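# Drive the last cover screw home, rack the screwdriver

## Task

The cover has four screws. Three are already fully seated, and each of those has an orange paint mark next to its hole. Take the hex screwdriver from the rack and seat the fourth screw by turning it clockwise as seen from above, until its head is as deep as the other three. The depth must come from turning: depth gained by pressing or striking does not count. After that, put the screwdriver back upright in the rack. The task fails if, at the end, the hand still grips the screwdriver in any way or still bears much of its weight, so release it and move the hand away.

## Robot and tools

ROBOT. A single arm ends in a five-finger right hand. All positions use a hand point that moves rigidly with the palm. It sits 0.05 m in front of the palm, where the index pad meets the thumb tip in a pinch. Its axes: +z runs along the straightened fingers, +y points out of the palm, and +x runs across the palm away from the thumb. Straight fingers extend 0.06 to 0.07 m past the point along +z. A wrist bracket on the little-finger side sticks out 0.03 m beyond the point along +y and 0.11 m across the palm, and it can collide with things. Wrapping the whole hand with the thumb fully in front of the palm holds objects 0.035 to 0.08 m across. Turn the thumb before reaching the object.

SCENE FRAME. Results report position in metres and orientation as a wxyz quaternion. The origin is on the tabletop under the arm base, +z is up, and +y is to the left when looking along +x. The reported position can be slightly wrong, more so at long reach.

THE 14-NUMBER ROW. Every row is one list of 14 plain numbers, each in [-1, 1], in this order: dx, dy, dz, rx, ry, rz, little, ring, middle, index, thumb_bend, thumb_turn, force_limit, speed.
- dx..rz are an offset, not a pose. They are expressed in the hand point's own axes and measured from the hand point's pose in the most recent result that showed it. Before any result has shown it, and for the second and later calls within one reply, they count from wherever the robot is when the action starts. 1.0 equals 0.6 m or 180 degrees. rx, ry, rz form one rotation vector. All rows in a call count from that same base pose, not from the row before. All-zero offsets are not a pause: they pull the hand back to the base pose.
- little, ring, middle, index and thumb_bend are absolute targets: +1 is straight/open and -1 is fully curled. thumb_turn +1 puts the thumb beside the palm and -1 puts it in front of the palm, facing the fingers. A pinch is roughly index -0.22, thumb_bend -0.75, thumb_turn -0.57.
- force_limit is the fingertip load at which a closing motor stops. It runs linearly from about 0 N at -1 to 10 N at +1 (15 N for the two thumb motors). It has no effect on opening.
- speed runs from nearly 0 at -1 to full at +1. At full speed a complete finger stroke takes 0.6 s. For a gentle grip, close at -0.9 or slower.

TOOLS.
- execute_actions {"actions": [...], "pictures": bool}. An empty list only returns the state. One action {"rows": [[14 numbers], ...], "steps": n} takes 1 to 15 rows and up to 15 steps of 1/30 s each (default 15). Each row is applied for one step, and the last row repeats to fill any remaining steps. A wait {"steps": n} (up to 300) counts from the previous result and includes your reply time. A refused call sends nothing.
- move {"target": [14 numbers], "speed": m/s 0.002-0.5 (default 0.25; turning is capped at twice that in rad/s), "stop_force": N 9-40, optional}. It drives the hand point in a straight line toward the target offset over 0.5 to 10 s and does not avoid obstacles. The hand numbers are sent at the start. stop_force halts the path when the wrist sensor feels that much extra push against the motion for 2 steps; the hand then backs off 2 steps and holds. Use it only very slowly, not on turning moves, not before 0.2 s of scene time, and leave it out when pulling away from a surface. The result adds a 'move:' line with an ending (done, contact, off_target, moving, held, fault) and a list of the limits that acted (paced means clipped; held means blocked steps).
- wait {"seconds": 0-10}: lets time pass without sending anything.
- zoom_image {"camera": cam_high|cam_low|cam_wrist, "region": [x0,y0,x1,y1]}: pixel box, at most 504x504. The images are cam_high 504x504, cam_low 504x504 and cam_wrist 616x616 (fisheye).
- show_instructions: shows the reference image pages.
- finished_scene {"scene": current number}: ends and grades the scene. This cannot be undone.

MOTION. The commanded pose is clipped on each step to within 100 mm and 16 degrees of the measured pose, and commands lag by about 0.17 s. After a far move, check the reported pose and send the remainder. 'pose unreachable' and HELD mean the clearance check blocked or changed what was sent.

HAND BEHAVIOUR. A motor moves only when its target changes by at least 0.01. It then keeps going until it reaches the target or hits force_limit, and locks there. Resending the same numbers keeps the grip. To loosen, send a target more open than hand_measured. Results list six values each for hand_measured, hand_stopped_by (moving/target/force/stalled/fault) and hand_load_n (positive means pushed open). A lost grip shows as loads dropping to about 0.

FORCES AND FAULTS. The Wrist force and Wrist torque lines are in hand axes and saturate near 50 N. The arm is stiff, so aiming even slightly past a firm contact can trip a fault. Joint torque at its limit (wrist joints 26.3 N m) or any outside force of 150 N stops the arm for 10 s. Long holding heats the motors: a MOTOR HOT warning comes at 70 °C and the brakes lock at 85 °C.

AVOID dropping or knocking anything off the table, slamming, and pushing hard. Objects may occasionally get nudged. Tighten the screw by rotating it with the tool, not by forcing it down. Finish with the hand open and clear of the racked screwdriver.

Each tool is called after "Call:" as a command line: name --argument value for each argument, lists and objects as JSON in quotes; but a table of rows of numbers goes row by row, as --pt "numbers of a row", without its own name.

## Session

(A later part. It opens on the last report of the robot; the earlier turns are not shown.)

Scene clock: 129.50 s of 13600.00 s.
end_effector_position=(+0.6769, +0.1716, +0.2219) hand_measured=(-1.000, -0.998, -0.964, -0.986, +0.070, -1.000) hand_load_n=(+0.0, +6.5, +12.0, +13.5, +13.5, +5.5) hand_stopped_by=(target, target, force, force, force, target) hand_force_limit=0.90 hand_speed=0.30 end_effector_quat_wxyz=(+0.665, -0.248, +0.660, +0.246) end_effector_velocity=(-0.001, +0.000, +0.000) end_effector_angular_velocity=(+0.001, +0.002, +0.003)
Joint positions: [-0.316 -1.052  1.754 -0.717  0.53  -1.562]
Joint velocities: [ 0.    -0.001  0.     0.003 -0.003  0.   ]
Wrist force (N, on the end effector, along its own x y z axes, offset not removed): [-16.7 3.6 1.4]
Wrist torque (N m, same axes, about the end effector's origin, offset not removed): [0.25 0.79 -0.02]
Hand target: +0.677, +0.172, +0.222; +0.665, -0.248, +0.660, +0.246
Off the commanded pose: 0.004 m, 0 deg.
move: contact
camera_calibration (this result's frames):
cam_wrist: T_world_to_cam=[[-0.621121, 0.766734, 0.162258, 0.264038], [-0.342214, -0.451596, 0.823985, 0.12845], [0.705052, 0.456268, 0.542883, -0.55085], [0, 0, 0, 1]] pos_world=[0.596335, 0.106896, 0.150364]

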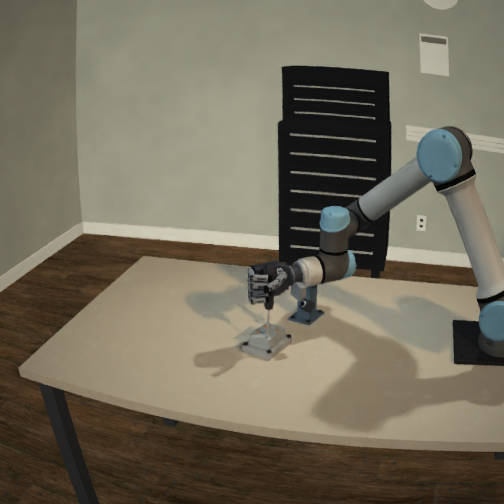

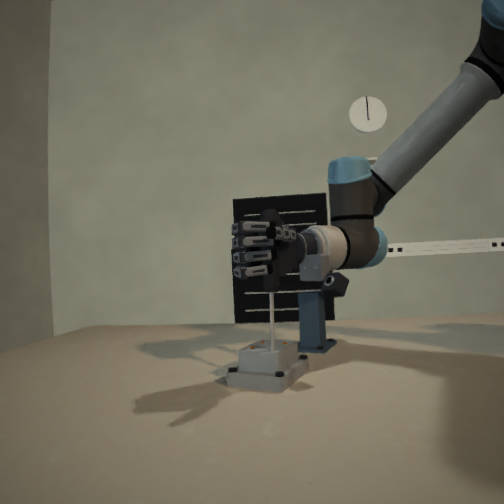

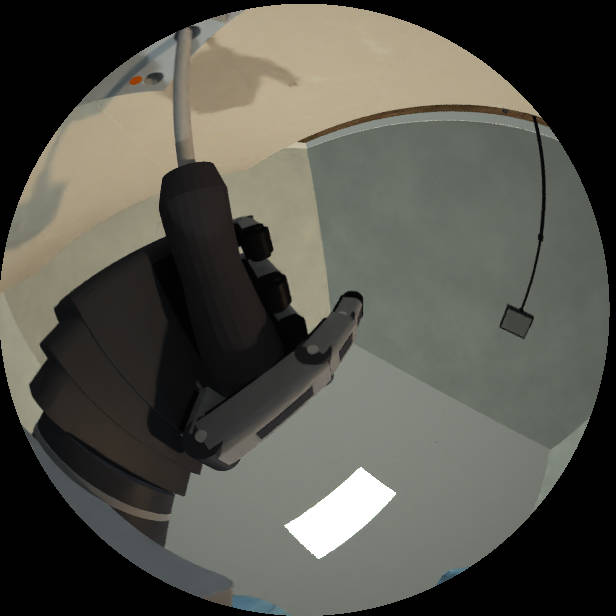

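Call:
move --target '[0,-0.02735,0.01517,0.1111,0,0,-1,-1,-1,-1,-0.7,-1,0.9,0.3]' --speed 0.5

Call:
move --target '[0,-0.02735,0.01517,0.1111,0,0,-1,-1,-1,-1,-0.7,-1,0.9,0.3]' --speed 0.5

Call:
move --target '[0,-0.02735,0.01517,0.1111,0,0,-1,-1,-1,-1,-0.7,-1,0.9,0.3]' --speed 0.5

Call:
move --target '[0,-0.02735,0.01517,0.1111,0,0,-1,-1,-1,-1,-0.7,-1,0.9,0.3]' --speed 0.5

Call:
execute_actions --actions '[{"rows":[[0,0,0,0,0,0,-0.55,-0.55,-0.4,-0.5,0.45,-1,0.9,0.4]],"steps":10}]' --pictures false

Call:
move --target '[0,0.0317,-0.0528,-0.2222,0,0,-0.55,-0.55,-0.4,-0.5,0.45,-1,0.9,0.2]' --speed 0.5

Call:
move --target '[0,0.0305,-0.0512,-0.2195,0,0,-0.55,-0.55,-0.4,-0.5,0.45,-1,0.9,0.2]' --speed 0.5

Call:
execute_actions --actions '[{"rows":[[0,0,0,0,0,0,-1,-1,-1,-1,0.45,-1,0.9,0.3]],"steps":13}]' --pictures false

Call:
execute_actions --actions '[{"rows":[[0,0,0,0,0,0,-1,-1,-1,-1,-0.7,-1,0.9,0.3]],"steps":13}]' --pictures false

Call:
move --target '[0.008,0,0,0,0,0,-1,-1,-1,-1,-0.7,-1,0.9,0.3]' --speed 0.003 --stop_force 9

Scene clock: 133.40 s of 13600.00 s.
end_effector_position=(+0.6944, +0.1652, +0.2222) hand_measured=(-1.000, -0.998, -0.964, -0.986, +0.070, -1.000) hand_load_n=(+0.0, +4.5, +11.5, +15.0, +12.5, +6.0) hand_stopped_by=(target, target, force, force, force, target) hand_force_limit=0.90 hand_speed=0.30 end_effector_quat_wxyz=(+0.698, -0.129, +0.693, +0.129) end_effector_velocity=(+0.001, +0.001, -0.000) end_effector_angular_velocity=(+0.001, -0.000, -0.013)
Joint positions: [-0.23  -1.137  1.896 -0.77   0.963 -1.566]
Joint velocities: [ 0.007 -0.001  0.004 -0.004  0.02   0.001]
Wrist force (N, on the end effector, along its own x y z axes, offset not removed): [-10.2 2.6 -1.1]
Wrist torque (N m, same axes, about the end effector's origin, offset not removed): [0.41 0.72 -0.16]
Hand target: +0.695, +0.165, +0.222; +0.698, -0.129, +0.693, +0.128
Off the commanded pose: 0.000 m, 0 deg.
move: done
camera_calibration (this result's frames):
cam_wrist: T_world_to_cam=[[-0.323304, 0.931899, 0.164436, 0.0452436], [-0.475832, -0.310297, 0.822982, 0.201053], [0.81796, 0.187829, 0.543748, -0.594698], [0, 0, 0, 1]] pos_world=[0.596734, 0.131925, 0.150463]

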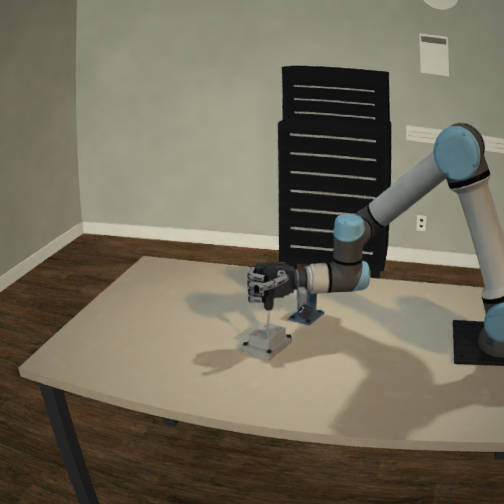

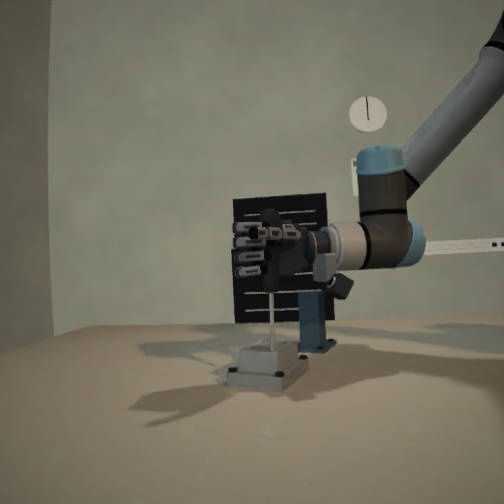

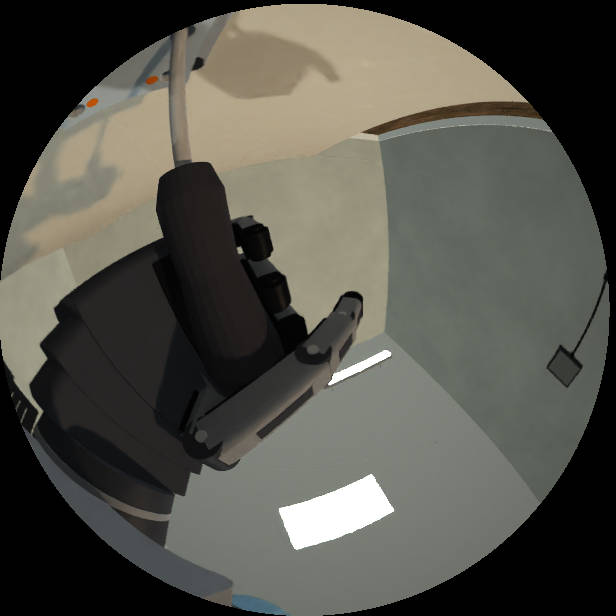

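Scene clock: 134.50 s of 13600.00 s.
end_effector_position=(+0.7087, +0.1532, +0.2223) hand_measured=(-1.000, -0.998, -0.964, -0.986, +0.070, -1.000) hand_load_n=(+0.0, +3.0, +11.5, +17.0, +11.5, +7.0) hand_stopped_by=(target, target, force, force, force, target) hand_force_limit=0.90 hand_speed=0.30 end_effector_quat_wxyz=(+0.710, -0.007, +0.704, +0.007) end_effector_velocity=(+0.001, -0.000, -0.000) end_effector_angular_velocity=(+0.001, +0.001, -0.015)
Joint positions: [-0.09  -1.164  1.941 -0.785  1.451 -1.568]
Joint velocities: [ 0.008  0.002 -0.002  0.001  0.022  0.   ]
Wrist force (N, on the end effector, along its own x y z axes, offset not removed): [-7.4 2.1 -3.2]
Wrist torque (N m, same axes, about the end effector's origin, offset not removed): [0.63 0.92 -0.37]
Hand target: +0.709, +0.153, +0.222; +0.710, -0.006, +0.704, +0.007
Off the commanded pose: 0.000 m, 0 deg.
move: done
camera_calibration (this result's frames):
cam_wrist: T_world_to_cam=[[0.0127828, 0.985871, 0.167016, -0.186042], [-0.55342, -0.132139, 0.822354, 0.23186], [0.832805, -0.102942, 0.543911, -0.570231], [0, 0, 0, 1]] pos_world=[0.605585, 0.155351, 0.150557]

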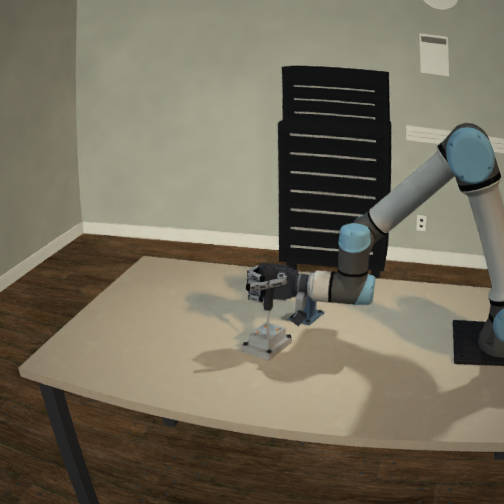

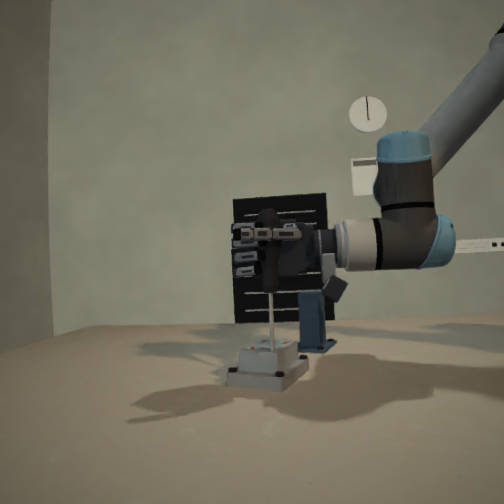

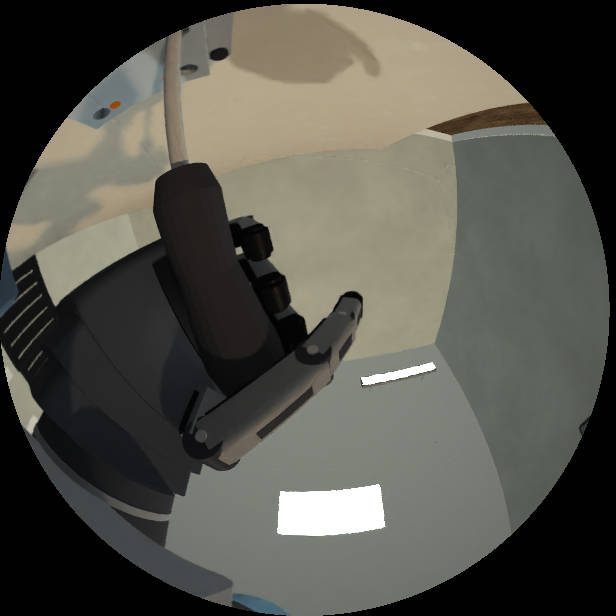

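Scene clock: 135.60 s of 13600.00 s.
end_effector_position=(+0.7181, +0.1371, +0.2223) hand_measured=(-1.000, -0.998, -0.964, -0.986, +0.070, -1.000) hand_load_n=(+0.0, +1.5, +11.0, +19.0, +11.0, +7.0) hand_stopped_by=(target, target, force, force, force, target) hand_force_limit=0.90 hand_speed=0.30 end_effector_quat_wxyz=(+0.700, +0.116, +0.695, -0.114) end_effector_velocity=(+0.001, +0.000, +0.000) end_effector_angular_velocity=(+0.001, -0.000, -0.014)
Joint positions: [ 0.068 -1.125  1.877 -0.76   1.955 -1.569]
Joint velocities: [ 0.008  0.004 -0.007  0.003  0.022  0.001]
Wrist force (N, on the end effector, along its own x y z axes, offset not removed): [-3.7 -1.8 -2.5]
Wrist torque (N m, same axes, about the end effector's origin, offset not removed): [0.21 0.80 -0.75]
Hand target: +0.718, +0.137, +0.222; +0.700, +0.116, +0.695, -0.115
Off the commanded pose: 0.000 m, 0 deg.
move: done
camera_calibration (this result's frames):
cam_wrist: T_world_to_cam=[[0.347133, 0.922358, 0.169572, -0.402248], [-0.56579, 0.0617726, 0.822232, 0.217202], [0.747917, -0.381366, 0.543305, -0.480458], [0, 0, 0, 1]] pos_world=[0.621867, 0.174369, 0.150655]

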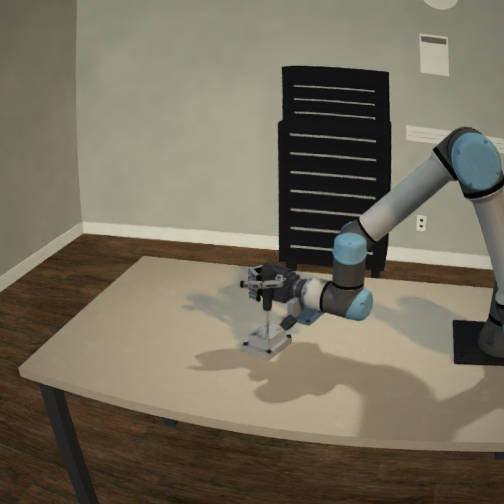

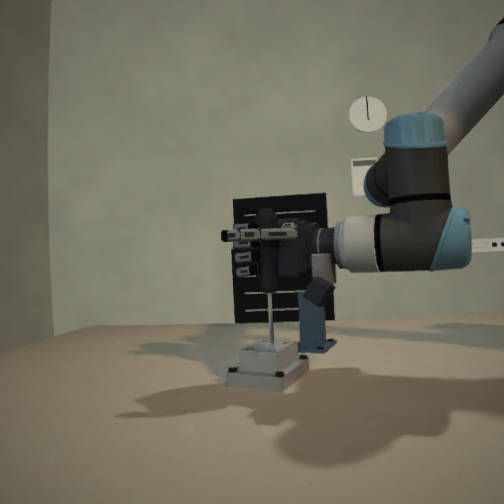

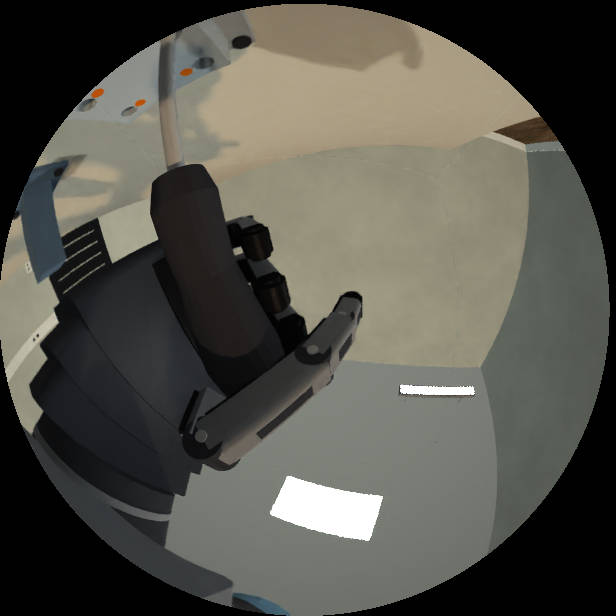

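Scene clock: 136.70 s of 13600.00 s.
end_effector_position=(+0.7214, +0.1187, +0.2223) hand_measured=(-1.000, -0.998, -0.964, -0.986, +0.070, -1.000) hand_load_n=(+0.0, +0.5, +11.0, +20.5, +11.0, +6.0) hand_stopped_by=(target, target, force, force, force, target) hand_force_limit=0.90 hand_speed=0.30 end_effector_quat_wxyz=(+0.670, +0.235, +0.665, -0.233) end_effector_velocity=(+0.001, -0.001, -0.000) end_effector_angular_velocity=(+0.001, +0.002, -0.014)
Joint positions: [ 0.197 -1.032  1.719 -0.697  2.431 -1.57 ]
Joint velocities: [ 0.004  0.006 -0.012  0.01   0.018  0.002]
Wrist force (N, on the end effector, along its own x y z axes, offset not removed): [2.1 -2.7 -2.2]
Wrist torque (N m, same axes, about the end effector's origin, offset not removed): [0.24 0.46 -0.82]
Hand target: +0.722, +0.119, +0.222; +0.670, +0.236, +0.665, -0.233
Off the commanded pose: 0.000 m, 0 deg.
move: done
camera_calibration (this result's frames):
cam_wrist: T_world_to_cam=[[0.640033, 0.748915, 0.171706, -0.577631], [-0.511462, 0.248505, 0.822588, 0.158821], [0.573379, -0.614305, 0.542094, -0.336048], [0, 0, 0, 1]] pos_world=[0.643617, 0.186693, 0.150708]

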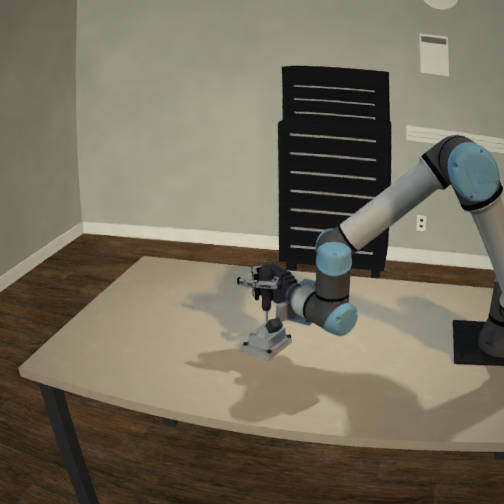

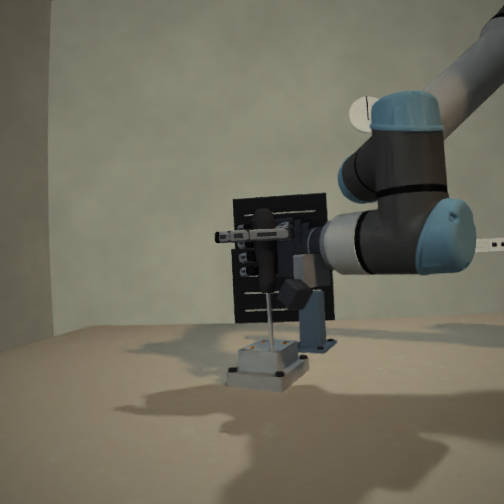

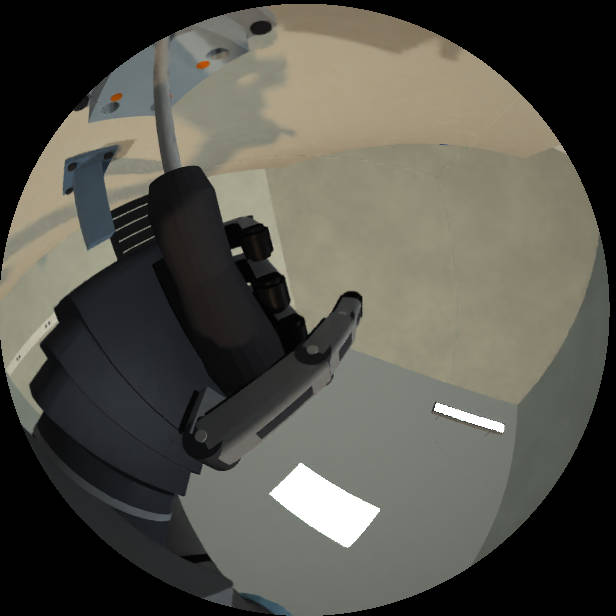

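Scene clock: 137.03 s of 13600.00 s.
end_effector_position=(+0.7215, +0.1188, +0.2223) hand_measured=(-0.550, -0.550, -0.430, -0.502, +0.400, -1.000) hand_load_n=(+0.0, +0.0, +0.5, +0.0, +0.0, +0.0) hand_stopped_by=(moving, moving, moving, moving, moving, target) hand_force_limit=0.90 hand_speed=0.40 end_effector_quat_wxyz=(+0.670, +0.235, +0.665, -0.233) end_effector_velocity=(+0.000, +0.000, +0.001) end_effector_angular_velocity=(+0.000, -0.002, +0.001)
Joint positions: [ 0.197 -1.031  1.719 -0.696  2.431 -1.57 ]
Joint velocities: [-0.    -0.001  0.    -0.002 -0.001 -0.   ]
Wrist force (N, on the end effector, along its own x y z axes, offset not removed): [-0.2 1.7 -0.1]
Wrist torque (N m, same axes, about the end effector's origin, offset not removed): [0.27 0.02 0.04]
Hand target: +0.721, +0.119, +0.222; +0.670, +0.235, +0.665, -0.233
Off the commanded pose: 0.000 m, 0 deg.
Steps of this call (steps 1 to 10: all 10 steps of this action). Readings (end_effector_position | what the end effector reports):
1: (+0.7214, +0.1187, +0.2223) | hand_measured=(-1.000, -0.998, -0.964, -0.986, +0.070, -1.000) hand_load_n=(+0.0, +0.5, +11.0, +20.5, +11.0, +6.0) hand_stopped_by=(moving, moving, moving, moving, moving, target) hand_force_limit=0.90 hand_speed=0.40
2: (+0.7214, +0.1187, +0.2223) | hand_measured=(-1.000, -0.998, -0.964, -0.986, +0.070, -1.000) hand_load_n=(+0.0, +0.5, +11.0, +20.5, +11.0, +6.0) hand_stopped_by=(moving, moving, moving, moving, moving, target) hand_force_limit=0.90 hand_speed=0.40
4: (+0.7214, +0.1187, +0.2223) | hand_measured=(-0.930, -0.928, -0.900, -0.918, +0.108, -1.000) hand_load_n=(+0.0, +0.0, -8.5, +1.0, +5.5, +3.5) hand_stopped_by=(moving, moving, moving, moving, moving, target) hand_force_limit=0.90 hand_speed=0.40
8: (+0.7215, +0.1188, +0.2223) | hand_measured=(-0.618, -0.618, -0.584, -0.606, +0.302, -1.000) hand_load_n=(+0.0, +0.0, +0.0, +0.0, +0.0, +0.0) hand_stopped_by=(moving, moving, moving, moving, moving, target) hand_force_limit=0.90 hand_speed=0.40
10: the state above

Scene clock: 138.73 s of 13600.00 s.
end_effector_position=(+0.7083, +0.1534, +0.2223) hand_measured=(-0.550, -0.550, -0.400, -0.500, +0.450, -1.000) hand_load_n=(+0.0, +0.0, +0.0, +0.0, +0.0, +0.0) hand_stopped_by=(target, target, target, target, target, target) hand_force_limit=0.90 hand_speed=0.20 end_effector_quat_wxyz=(+0.710, -0.008, +0.704, +0.008) end_effector_velocity=(+0.001, +0.001, +0.000) end_effector_angular_velocity=(-0.000, -0.000, +0.016)
Joint positions: [-0.091 -1.164  1.942 -0.786  1.448 -1.568]
Joint velocities: [-0.007  0.002 -0.003  0.001 -0.023 -0.   ]
Wrist force (N, on the end effector, along its own x y z axes, offset not removed): [0.2 2.9 0.7]
Wrist torque (N m, same axes, about the end effector's origin, offset not removed): [0.46 -0.09 0.08]
Hand target: +0.708, +0.153, +0.222; +0.710, -0.008, +0.704, +0.009
Off the commanded pose: 0.000 m, 0 deg.
move: done
camera_calibration (this result's frames):
cam_wrist: T_world_to_cam=[[0.0106854, 0.985918, 0.166889, -0.184689], [-0.553383, -0.13318, 0.82221, 0.231838], [0.832858, -0.101139, 0.544167, -0.570237], [0, 0, 0, 1]] pos_world=[0.605196, 0.155291, 0.150507]

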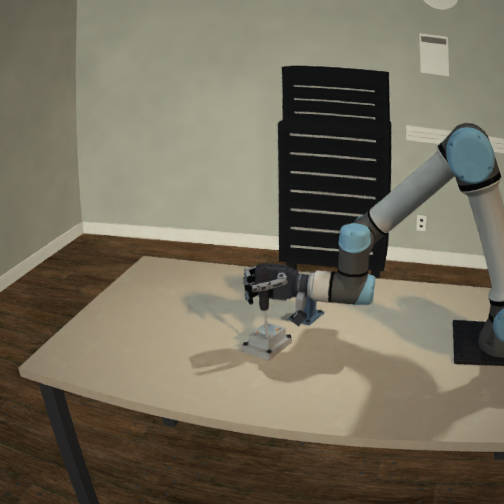

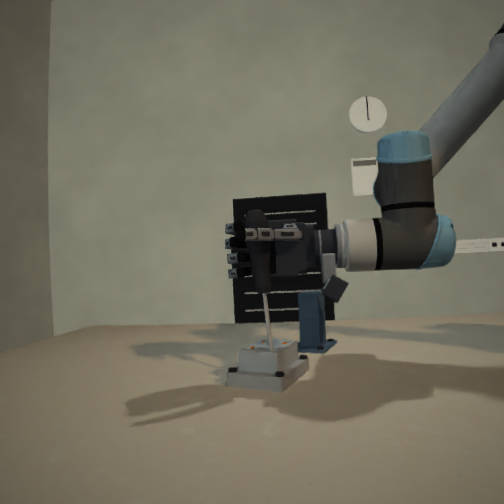

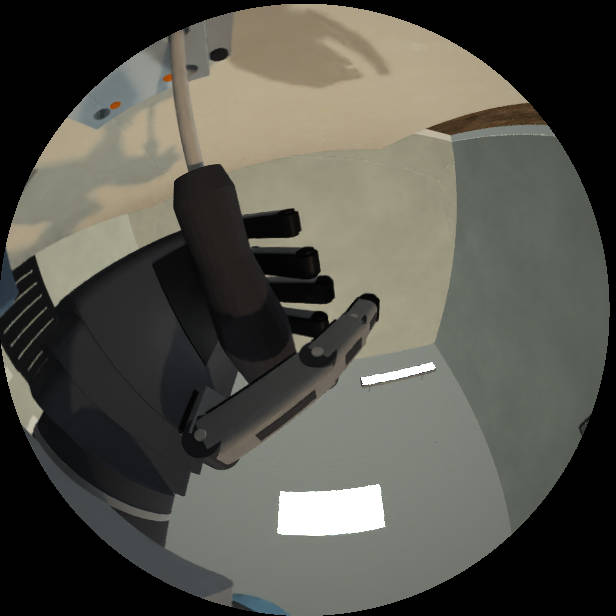

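Scene clock: 140.17 s of 13600.00 s.
end_effector_position=(+0.6770, +0.1708, +0.2219) hand_measured=(-0.550, -0.550, -0.400, -0.500, +0.450, -1.000) hand_load_n=(+0.0, +0.0, +0.0, +0.0, +0.0, +0.0) hand_stopped_by=(target, target, target, target, target, target) hand_force_limit=0.90 hand_speed=0.20 end_effector_quat_wxyz=(+0.666, -0.246, +0.661, +0.245) end_effector_velocity=(-0.000, +0.002, -0.000) end_effector_angular_velocity=(-0.002, +0.002, +0.019)
Joint positions: [-0.317 -1.053  1.757 -0.719  0.534 -1.562]
Joint velocities: [-0.     0.007 -0.014  0.013 -0.019 -0.005]
Wrist force (N, on the end effector, along its own x y z axes, offset not removed): [1.0 2.4 1.3]
Wrist torque (N m, same axes, about the end effector's origin, offset not removed): [0.37 -0.17 0.11]
Hand target: +0.677, +0.171, +0.222; +0.665, -0.247, +0.660, +0.245
Off the commanded pose: 0.000 m, 0 deg.
move: done
camera_calibration (this result's frames):
cam_wrist: T_world_to_cam=[[-0.617527, 0.769684, 0.162012, 0.261898], [-0.344767, -0.45001, 0.823788, 0.12964], [0.706963, 0.452855, 0.543255, -0.551388], [0, 0, 0, 1]] pos_world=[0.596236, 0.106459, 0.150318]

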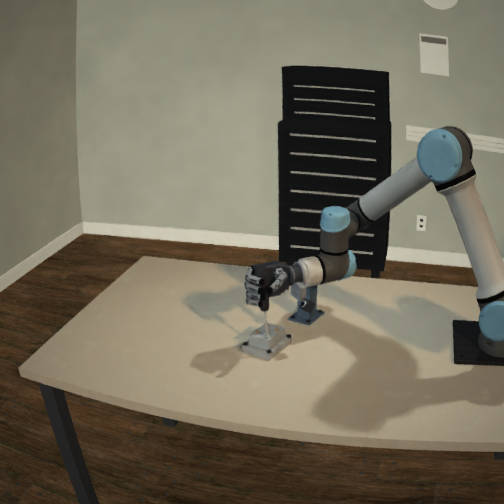

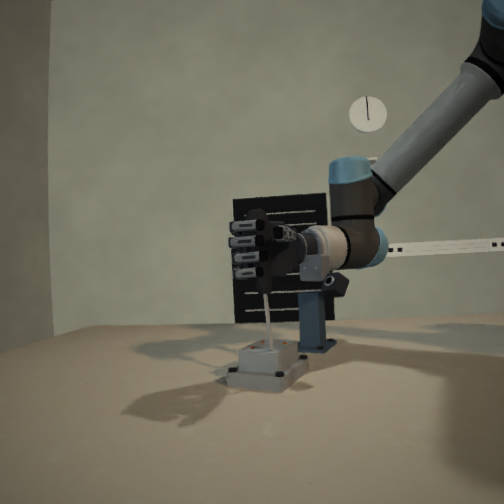

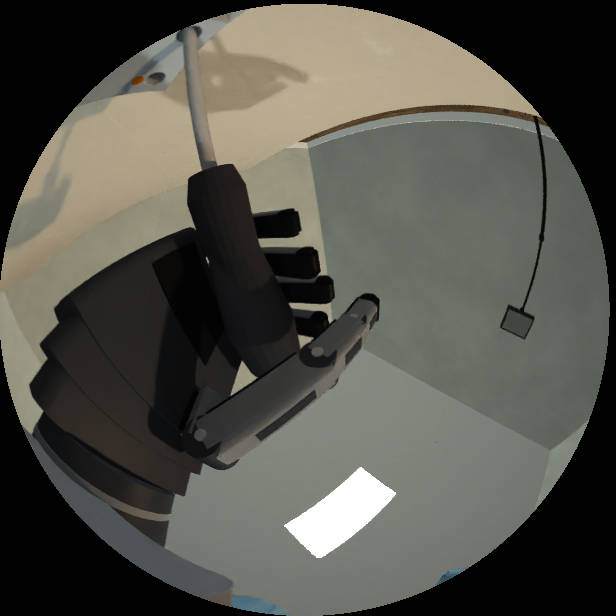

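Scene clock: 140.60 s of 13600.00 s.
end_effector_position=(+0.6771, +0.1707, +0.2220) hand_measured=(-1.000, -0.998, -0.964, -0.988, +0.450, -1.000) hand_load_n=(+0.0, +5.5, +10.0, +10.0, +1.5, +0.0) hand_stopped_by=(target, target, force, force, target, target) hand_force_limit=0.90 hand_speed=0.30 end_effector_quat_wxyz=(+0.666, -0.246, +0.660, +0.245) end_effector_velocity=(-0.001, +0.001, -0.001) end_effector_angular_velocity=(+0.001, +0.002, -0.001)
Joint positions: [-0.317 -1.053  1.757 -0.719  0.534 -1.562]
Joint velocities: [ 0.001 -0.     0.003 -0.001  0.002  0.   ]
Wrist force (N, on the end effector, along its own x y z axes, offset not removed): [1.1 2.3 1.7]
Wrist torque (N m, same axes, about the end effector's origin, offset not removed): [0.28 -0.24 0.17]
Hand target: +0.677, +0.171, +0.222; +0.666, -0.246, +0.661, +0.245
Off the commanded pose: 0.000 m, 0 deg.
Steps of this call (steps 1 to 13: all 13 steps of this action). Readings (end_effector_position | what the end effector reports):
1: (+0.6770, +0.1708, +0.2219) | hand_measured=(-0.550, -0.550, -0.400, -0.500, +0.450, -1.000) hand_load_n=(+0.0, +0.0, +0.0, +0.0, +0.0, +0.0) hand_stopped_by=(moving, moving, moving, moving, target, target) hand_force_limit=0.90 hand_speed=0.30
2: (+0.6770, +0.1708, +0.2219) | hand_measured=(-0.550, -0.550, -0.400, -0.500, +0.450, -1.000) hand_load_n=(+0.0, +0.0, +0.0, +0.0, +0.0, +0.0) hand_stopped_by=(moving, moving, moving, moving, target, target) hand_force_limit=0.90 hand_speed=0.30
4: (+0.6770, +0.1708, +0.2219) | hand_measured=(-0.616, -0.616, -0.466, -0.566, +0.450, -1.000) hand_load_n=(+0.0, +0.0, +0.0, +0.0, +0.0, +0.0) hand_stopped_by=(moving, moving, moving, moving, target, target) hand_force_limit=0.90 hand_speed=0.30
8: (+0.6771, +0.1707, +0.2219) | hand_measured=(-0.904, -0.904, -0.754, -0.854, +0.450, -1.000) hand_load_n=(+0.0, +0.5, +0.0, +0.0, +0.0, +0.0) hand_stopped_by=(moving, moving, moving, moving, target, target) hand_force_limit=0.90 hand_speed=0.30
13: the state above

Scene clock: 141.03 s of 13600.00 s.
end_effector_position=(+0.6771, +0.1707, +0.2220) hand_measured=(-1.000, -0.998, -0.964, -0.986, +0.068, -1.000) hand_load_n=(+0.0, +7.0, +12.0, +12.5, +13.5, +4.0) hand_stopped_by=(target, target, force, force, force, target) hand_force_limit=0.90 hand_speed=0.30 end_effector_quat_wxyz=(+0.666, -0.246, +0.660, +0.245) end_effector_velocity=(-0.000, -0.000, -0.000) end_effector_angular_velocity=(+0.000, +0.000, +0.001)
Joint positions: [-0.317 -1.053  1.757 -0.719  0.534 -1.562]
Joint velocities: [-0.     0.    -0.     0.    -0.001  0.   ]
Wrist force (N, on the end effector, along its own x y z axes, offset not removed): [1.8 2.6 1.4]
Wrist torque (N m, same axes, about the end effector's origin, offset not removed): [0.28 -0.27 0.43]
Hand target: +0.677, +0.171, +0.222; +0.666, -0.246, +0.660, +0.245
Off the commanded pose: 0.000 m, 0 deg.
Steps of this call (steps 1 to 13: all 13 steps of this action). Readings (end_effector_position | what the end effector reports):
1: (+0.6771, +0.1707, +0.2220) | hand_measured=(-1.000, -0.998, -0.964, -0.988, +0.450, -1.000) hand_load_n=(+0.0, +5.5, +10.0, +10.0, +1.5, +0.0) hand_stopped_by=(target, target, force, force, moving, target) hand_force_limit=0.90 hand_speed=0.30
2: (+0.6771, +0.1707, +0.2220) | hand_measured=(-1.000, -0.998, -0.964, -0.988, +0.450, -1.000) hand_load_n=(+0.0, +5.5, +10.0, +10.0, +1.5, +0.0) hand_stopped_by=(target, target, force, force, moving, target) hand_force_limit=0.90 hand_speed=0.30
4: (+0.6771, +0.1707, +0.2220) | hand_measured=(-1.000, -0.998, -0.964, -0.988, +0.412, -1.000) hand_load_n=(+0.0, +5.5, +10.0, +10.0, +3.0, +0.0) hand_stopped_by=(target, target, force, force, moving, target) hand_force_limit=0.90 hand_speed=0.30
8: (+0.6771, +0.1707, +0.2220) | hand_measured=(-1.000, -0.998, -0.964, -0.988, +0.238, -1.000) hand_load_n=(+0.0, +5.0, +9.5, +9.5, +10.0, +2.5) hand_stopped_by=(target, target, force, force, moving, target) hand_force_limit=0.90 hand_speed=0.30
13: the state above

Scene clock: 141.77 s of 13600.00 s.
end_effector_position=(+0.6772, +0.1707, +0.2216) hand_measured=(-1.000, -0.998, -0.964, -0.986, +0.070, -1.000) hand_load_n=(+0.0, +7.0, +12.0, +12.5, +13.5, +5.5) hand_stopped_by=(target, target, force, force, force, target) hand_force_limit=0.90 hand_speed=0.30 end_effector_quat_wxyz=(+0.666, -0.247, +0.660, +0.245) end_effector_velocity=(-0.000, +0.000, +0.001) end_effector_angular_velocity=(+0.000, +0.001, +0.000)
Joint positions: [-0.317 -1.053  1.757 -0.72   0.534 -1.562]
Joint velocities: [ 0.    -0.001 -0.001  0.003 -0.     0.   ]
Wrist force (N, on the end effector, along its own x y z axes, offset not removed): [-15.1 4.5 0.0]
Wrist torque (N m, same axes, about the end effector's origin, offset not removed): [0.51 0.82 -0.02]
Hand target: +0.677, +0.171, +0.222; +0.666, -0.246, +0.660, +0.245
Off the commanded pose: 0.004 m, 0 deg.
move: contact
camera_calibration (this result's frames):
cam_wrist: T_world_to_cam=[[-0.617627, 0.769732, 0.161399, 0.262258], [-0.345274, -0.449763, 0.82371, 0.130218], [0.706627, 0.453019, 0.543555, -0.551155], [0, 0, 0, 1]] pos_world=[0.596399, 0.106383, 0.149993]

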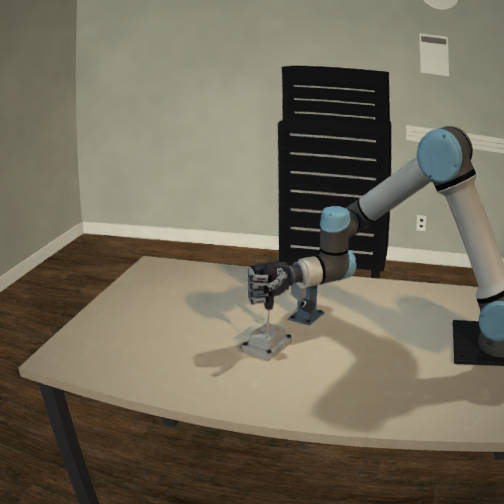

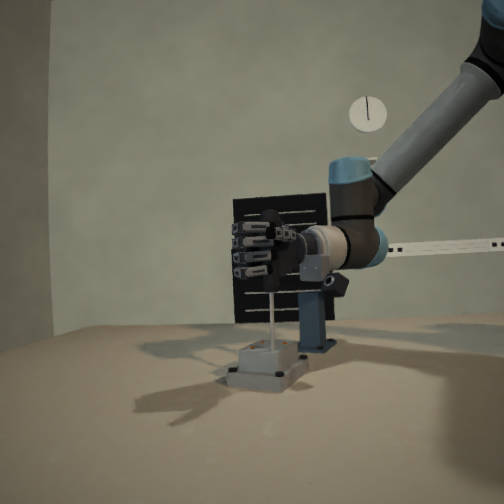

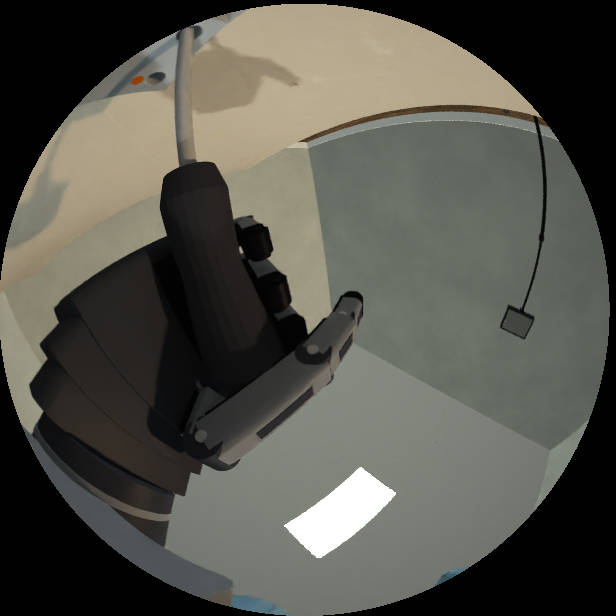

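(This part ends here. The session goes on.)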